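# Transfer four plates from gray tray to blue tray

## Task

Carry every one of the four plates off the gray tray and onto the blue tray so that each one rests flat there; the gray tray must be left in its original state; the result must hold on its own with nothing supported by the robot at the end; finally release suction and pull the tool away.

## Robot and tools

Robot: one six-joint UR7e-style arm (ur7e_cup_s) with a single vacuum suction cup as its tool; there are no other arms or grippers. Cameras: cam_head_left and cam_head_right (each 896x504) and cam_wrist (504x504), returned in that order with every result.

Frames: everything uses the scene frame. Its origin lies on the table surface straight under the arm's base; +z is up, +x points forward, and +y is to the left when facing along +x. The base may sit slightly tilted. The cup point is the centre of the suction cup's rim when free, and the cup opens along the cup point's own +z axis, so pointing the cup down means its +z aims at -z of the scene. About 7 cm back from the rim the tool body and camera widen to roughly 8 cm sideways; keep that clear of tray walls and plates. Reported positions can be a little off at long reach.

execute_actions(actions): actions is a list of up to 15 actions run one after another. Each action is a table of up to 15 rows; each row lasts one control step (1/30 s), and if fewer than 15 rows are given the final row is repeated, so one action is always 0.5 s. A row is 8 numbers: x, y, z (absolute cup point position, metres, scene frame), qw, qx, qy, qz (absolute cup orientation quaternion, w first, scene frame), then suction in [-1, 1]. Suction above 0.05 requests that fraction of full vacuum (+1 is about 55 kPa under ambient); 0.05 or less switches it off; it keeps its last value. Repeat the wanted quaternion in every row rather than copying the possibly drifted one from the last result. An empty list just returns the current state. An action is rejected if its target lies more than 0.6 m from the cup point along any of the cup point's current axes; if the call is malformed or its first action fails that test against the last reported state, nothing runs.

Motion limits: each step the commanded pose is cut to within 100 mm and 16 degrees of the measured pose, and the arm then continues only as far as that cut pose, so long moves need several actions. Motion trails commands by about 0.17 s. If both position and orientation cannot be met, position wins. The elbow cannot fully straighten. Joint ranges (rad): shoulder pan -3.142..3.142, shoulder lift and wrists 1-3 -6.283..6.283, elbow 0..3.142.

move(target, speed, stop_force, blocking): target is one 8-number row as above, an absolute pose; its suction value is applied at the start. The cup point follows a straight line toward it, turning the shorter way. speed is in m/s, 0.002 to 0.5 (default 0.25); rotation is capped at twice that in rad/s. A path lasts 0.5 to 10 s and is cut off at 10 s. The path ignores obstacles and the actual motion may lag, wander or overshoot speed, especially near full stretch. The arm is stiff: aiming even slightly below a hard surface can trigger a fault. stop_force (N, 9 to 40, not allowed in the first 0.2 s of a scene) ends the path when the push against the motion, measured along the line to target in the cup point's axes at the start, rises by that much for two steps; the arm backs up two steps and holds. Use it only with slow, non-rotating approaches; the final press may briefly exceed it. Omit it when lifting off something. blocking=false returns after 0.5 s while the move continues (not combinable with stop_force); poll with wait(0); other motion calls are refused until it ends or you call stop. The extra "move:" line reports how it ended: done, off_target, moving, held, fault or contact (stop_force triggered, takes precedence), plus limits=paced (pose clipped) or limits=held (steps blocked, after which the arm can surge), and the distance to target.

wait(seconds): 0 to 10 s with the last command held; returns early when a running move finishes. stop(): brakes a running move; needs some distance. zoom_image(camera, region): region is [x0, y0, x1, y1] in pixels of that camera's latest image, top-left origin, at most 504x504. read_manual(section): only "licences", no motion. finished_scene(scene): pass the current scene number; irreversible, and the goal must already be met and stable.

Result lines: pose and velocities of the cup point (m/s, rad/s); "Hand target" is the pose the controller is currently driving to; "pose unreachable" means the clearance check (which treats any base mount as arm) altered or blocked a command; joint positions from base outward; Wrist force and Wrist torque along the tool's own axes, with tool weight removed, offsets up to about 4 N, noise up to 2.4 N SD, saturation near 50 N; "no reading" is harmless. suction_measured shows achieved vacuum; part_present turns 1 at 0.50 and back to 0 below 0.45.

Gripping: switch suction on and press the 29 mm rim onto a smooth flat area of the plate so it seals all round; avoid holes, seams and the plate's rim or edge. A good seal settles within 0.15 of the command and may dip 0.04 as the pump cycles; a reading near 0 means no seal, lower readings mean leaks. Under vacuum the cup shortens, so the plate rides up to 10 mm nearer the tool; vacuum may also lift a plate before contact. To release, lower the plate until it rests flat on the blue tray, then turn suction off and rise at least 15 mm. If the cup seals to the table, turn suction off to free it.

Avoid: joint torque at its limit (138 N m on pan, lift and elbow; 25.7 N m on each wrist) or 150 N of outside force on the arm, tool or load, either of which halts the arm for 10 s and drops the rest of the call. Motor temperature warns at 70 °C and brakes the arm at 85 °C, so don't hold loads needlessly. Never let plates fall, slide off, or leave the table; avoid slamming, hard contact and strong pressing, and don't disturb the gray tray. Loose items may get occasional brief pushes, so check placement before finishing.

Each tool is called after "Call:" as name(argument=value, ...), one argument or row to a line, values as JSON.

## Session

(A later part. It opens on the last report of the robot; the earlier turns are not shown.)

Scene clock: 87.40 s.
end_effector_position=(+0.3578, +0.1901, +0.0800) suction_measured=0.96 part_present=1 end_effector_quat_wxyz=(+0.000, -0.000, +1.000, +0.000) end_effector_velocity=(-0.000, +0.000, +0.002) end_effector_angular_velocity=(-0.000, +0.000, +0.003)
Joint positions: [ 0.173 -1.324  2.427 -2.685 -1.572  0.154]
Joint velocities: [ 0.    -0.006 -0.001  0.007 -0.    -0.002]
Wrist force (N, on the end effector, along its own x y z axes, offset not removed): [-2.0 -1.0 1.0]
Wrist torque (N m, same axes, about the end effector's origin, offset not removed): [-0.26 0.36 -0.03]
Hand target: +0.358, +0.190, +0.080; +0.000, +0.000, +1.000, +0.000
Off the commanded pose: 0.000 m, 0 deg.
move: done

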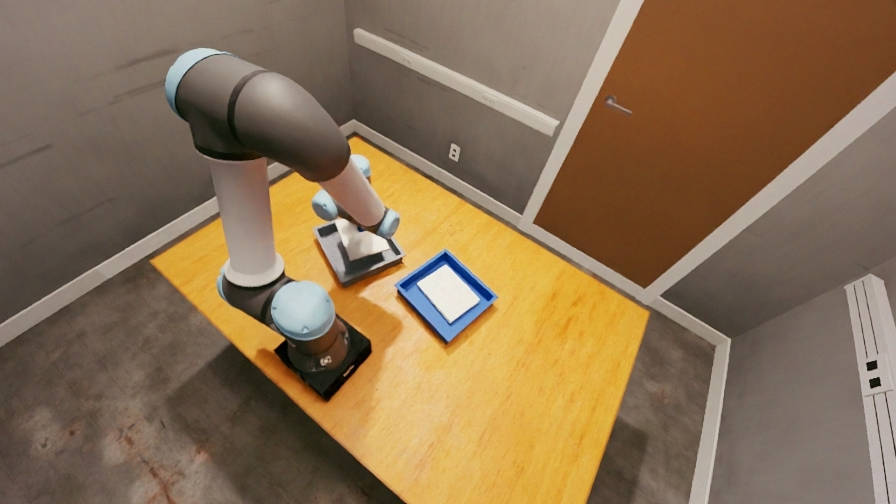

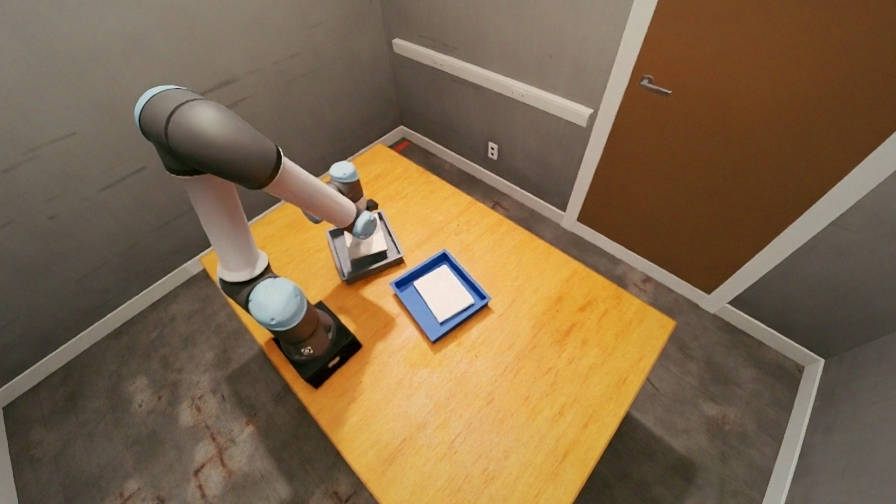

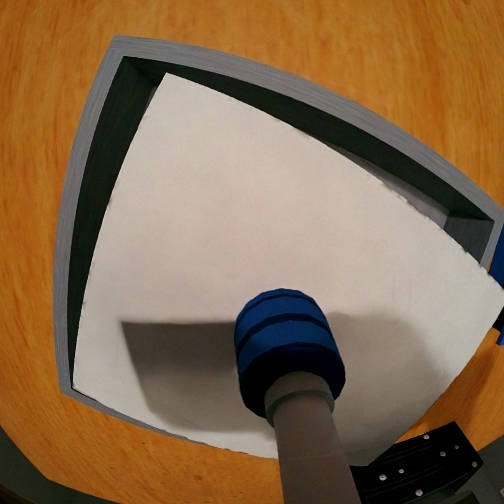

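Call:
move(
  target=[0.397,-0.138,0.08,0,-0.12,0.993,0,1],
  speed=0.4,
)

Call:
move(
  target=[0.397,-0.138,0.0203,0,-0.12,0.993,0,1],
  speed=0.08,
)

Call:
execute_actions(
  actions=[
    [[0.397,-0.138,0.0203,0,-0.12,0.993,0,0]],
  ],
)

Call:
move(
  target=[0.397,-0.138,0.2,0,-0.12,0.993,0,0],
)

Scene clock: 93.63 s.
end_effector_position=(+0.3963, -0.1389, +0.0801) suction_measured=0.99 part_present=1 end_effector_quat_wxyz=(-0.001, -0.120, +0.993, -0.002) end_effector_velocity=(+0.000, -0.002, -0.000) end_effector_angular_velocity=(+0.002, +0.001, +0.003)
Joint positions: [-0.643 -1.301  2.387 -2.667 -1.567 -0.902]
Joint velocities: [-0.003  0.003 -0.004  0.003  0.001 -0.006]
Wrist force (N, on the end effector, along its own x y z axes, offset not removed): [-1.0 1.6 1.1]
Wrist torque (N m, same axes, about the end effector's origin, offset not removed): [0.14 0.05 0.09]
Hand target: +0.396, -0.139, +0.080; -0.001, -0.120, +0.993, -0.002
Off the commanded pose: 0.001 m, 0 deg.
move: done

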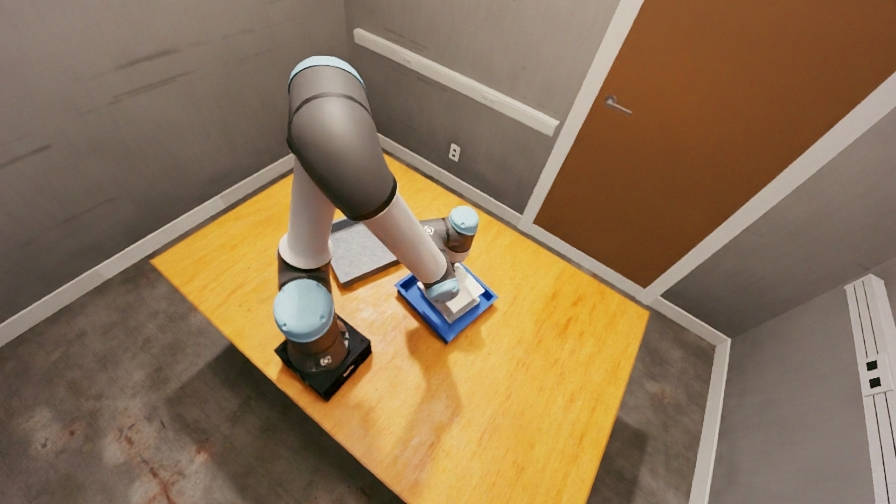

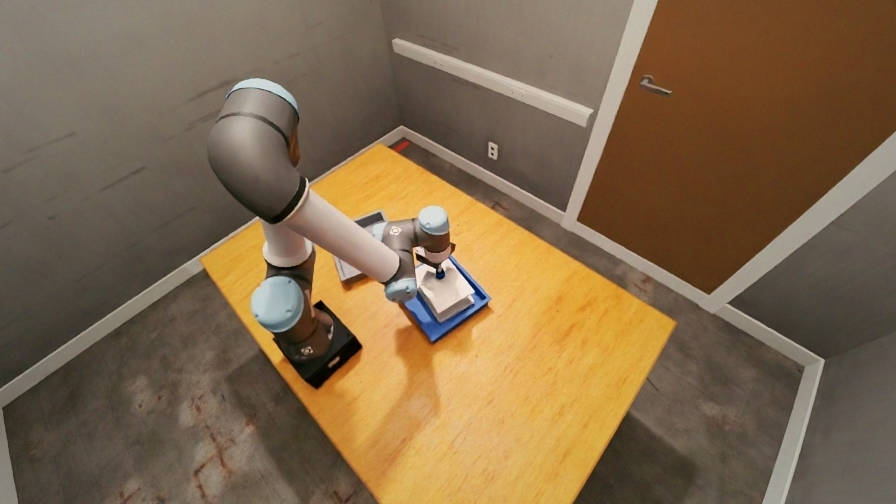

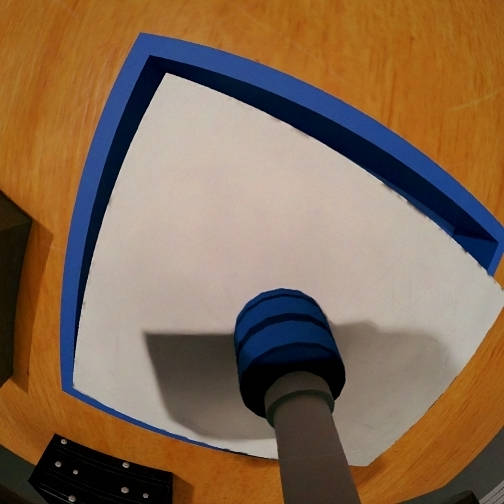

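Scene clock: 94.83 s.
end_effector_position=(+0.3970, -0.1380, +0.0204) suction_measured=1.00 part_present=1 end_effector_quat_wxyz=(-0.000, -0.120, +0.993, +0.000) end_effector_velocity=(+0.001, -0.001, -0.001) end_effector_angular_velocity=(-0.002, -0.003, +0.001)
Joint positions: [-0.641 -1.107  2.401 -2.873 -1.564 -0.901]
Joint velocities: [ 0.001  0.006 -0.002 -0.008  0.     0.   ]
Wrist force (N, on the end effector, along its own x y z axes, offset not removed): [-1.5 1.5 0.2]
Wrist torque (N m, same axes, about the end effector's origin, offset not removed): [0.13 0.16 -0.01]
Hand target: +0.397, -0.138, +0.020; -0.000, -0.120, +0.993, +0.000
Off the commanded pose: 0.000 m, 0 deg.
move: done

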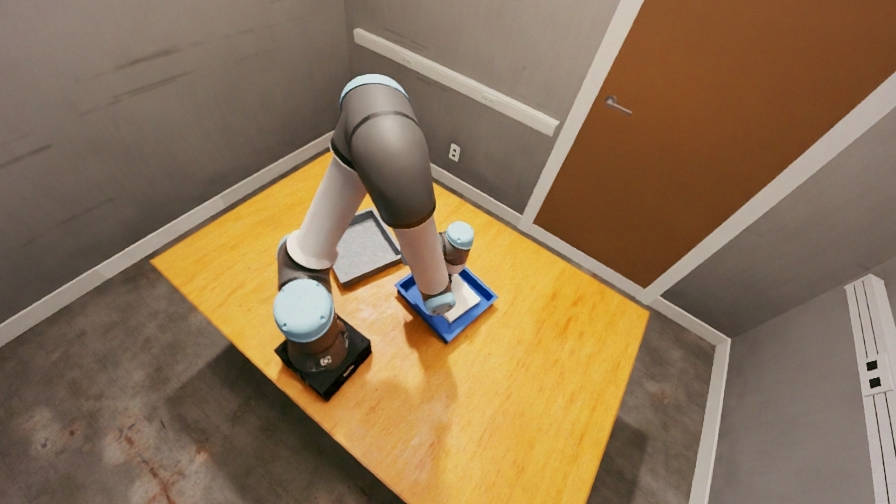

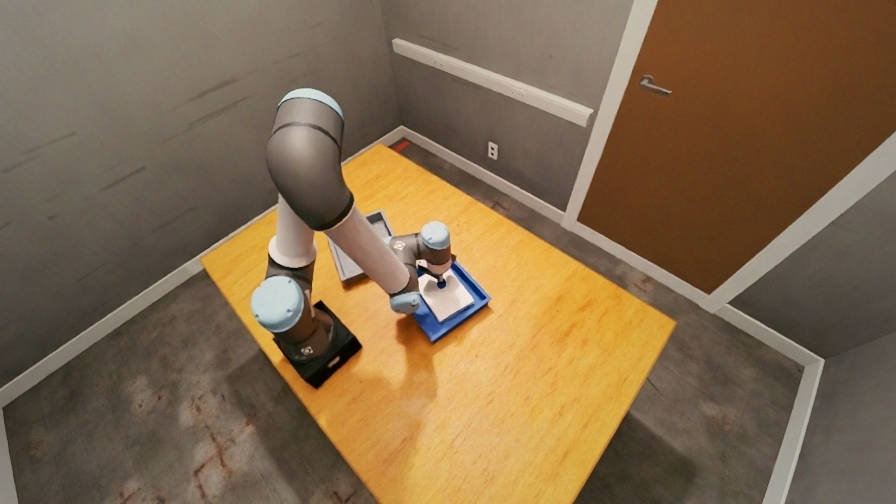

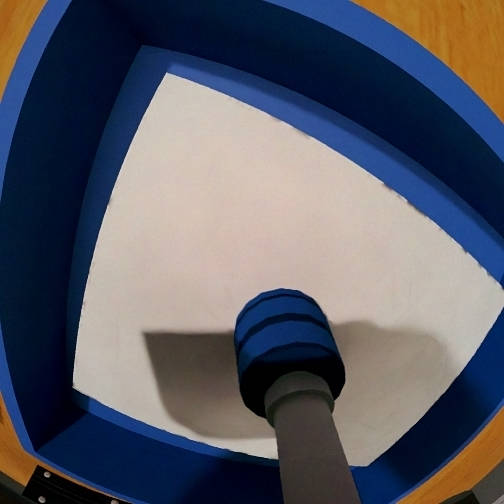

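Scene clock: 95.33 s.
end_effector_position=(+0.3971, -0.1380, +0.0203) suction_measured=0.00 part_present=0 end_effector_quat_wxyz=(+0.000, -0.120, +0.993, -0.000) end_effector_velocity=(-0.001, +0.001, -0.001) end_effector_angular_velocity=(+0.002, +0.002, +0.000)
Joint positions: [-0.641 -1.107  2.401 -2.874 -1.564 -0.901]
Joint velocities: [-0.     0.001  0.001  0.     0.    -0.   ]
Wrist force (N, on the end effector, along its own x y z axes, offset not removed): [-0.2 -0.1 -6.6]
Wrist torque (N m, same axes, about the end effector's origin, offset not removed): [-0.11 0.11 0.01]
Hand target: +0.397, -0.138, +0.020; -0.000, -0.120, +0.993, +0.000
Off the commanded pose: 0.000 m, 0 deg.

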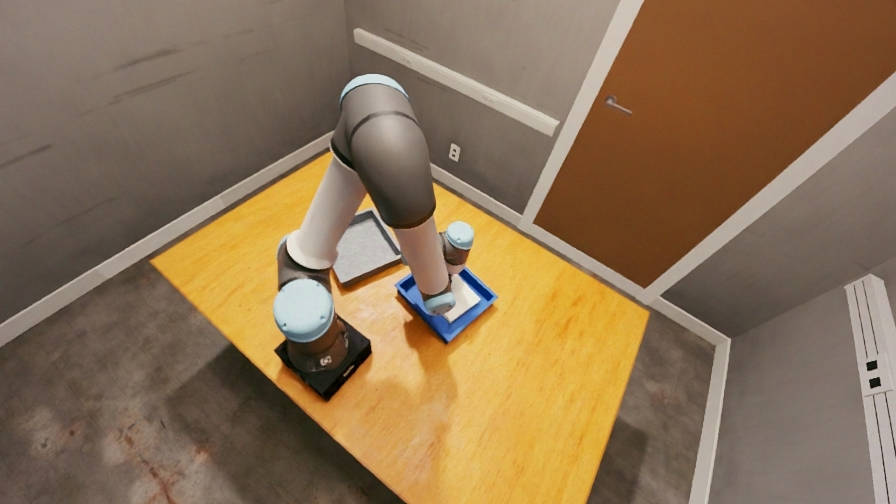

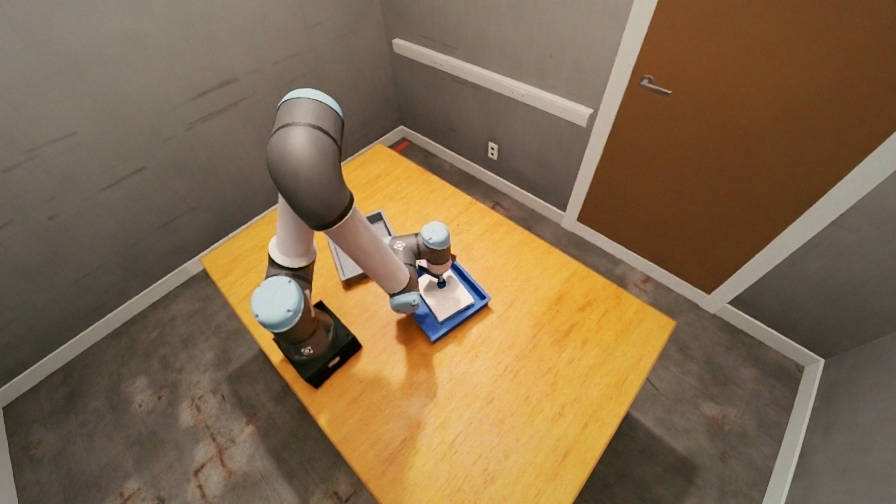

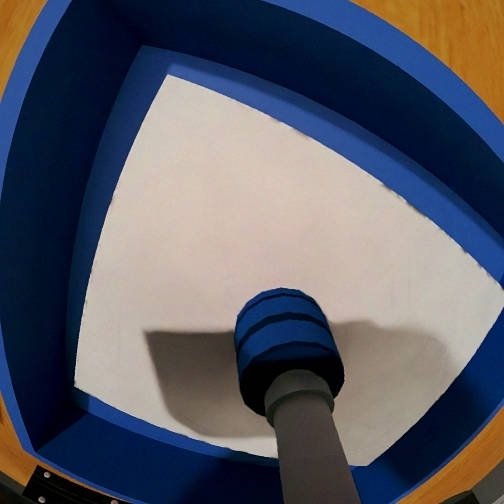

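Scene clock: 96.67 s.
end_effector_position=(+0.3967, -0.1377, +0.2001) suction_measured=0.00 part_present=0 end_effector_quat_wxyz=(+0.000, -0.120, +0.993, -0.000) end_effector_velocity=(-0.000, +0.000, +0.001) end_effector_angular_velocity=(+0.003, +0.003, +0.001)
Joint positions: [-0.644 -1.603  2.269 -2.245 -1.564 -0.904]
Joint velocities: [-0.    -0.002 -0.004  0.01  -0.    -0.002]
Wrist force (N, on the end effector, along its own x y z axes, offset not removed): [-1.7 2.8 0.5]
Wrist torque (N m, same axes, about the end effector's origin, offset not removed): [0.30 0.25 0.05]
Hand target: +0.397, -0.138, +0.200; -0.000, -0.120, +0.993, -0.000
Off the commanded pose: 0.000 m, 0 deg.
move: done

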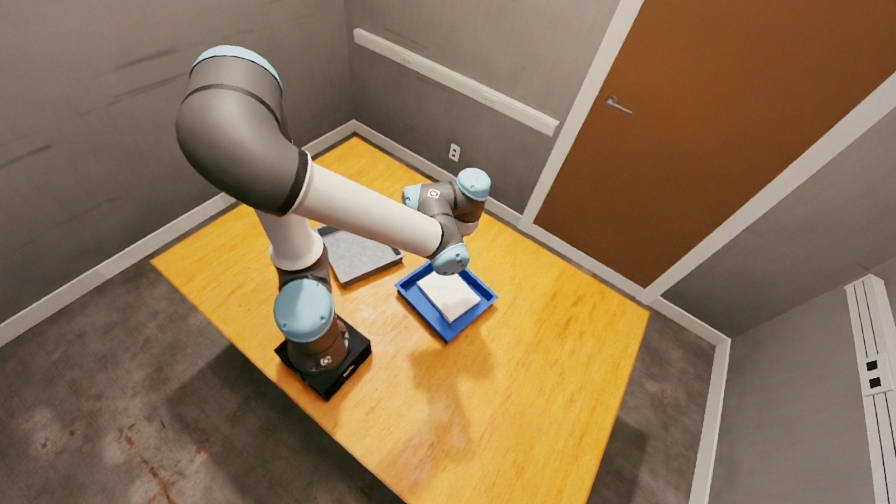

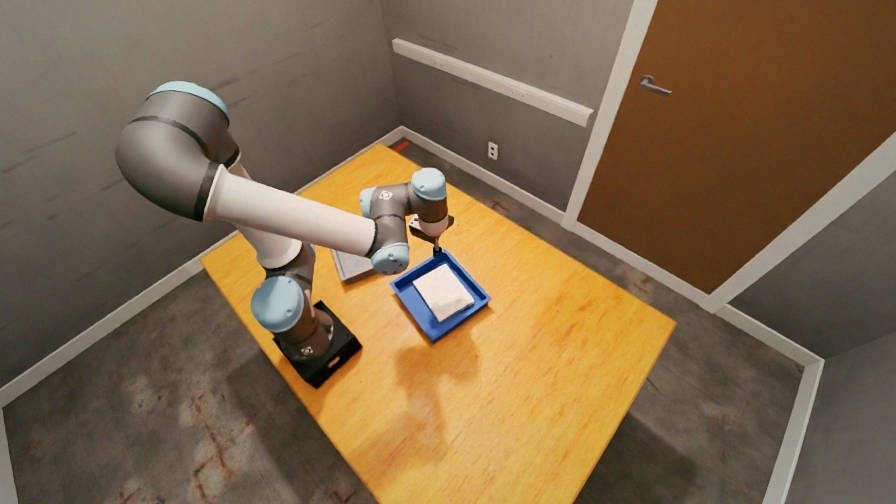

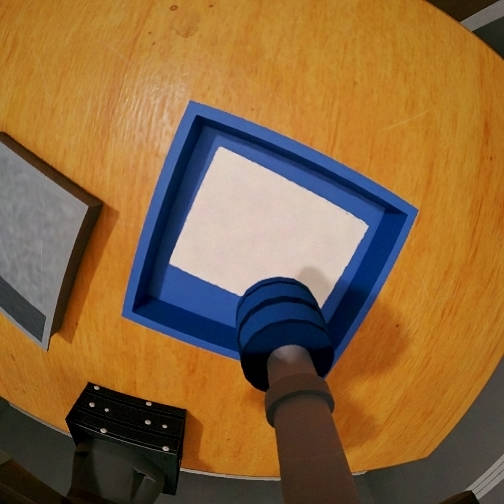

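Call:
finished_scene(
  scene=1,
)

The scene is finished: the task was done.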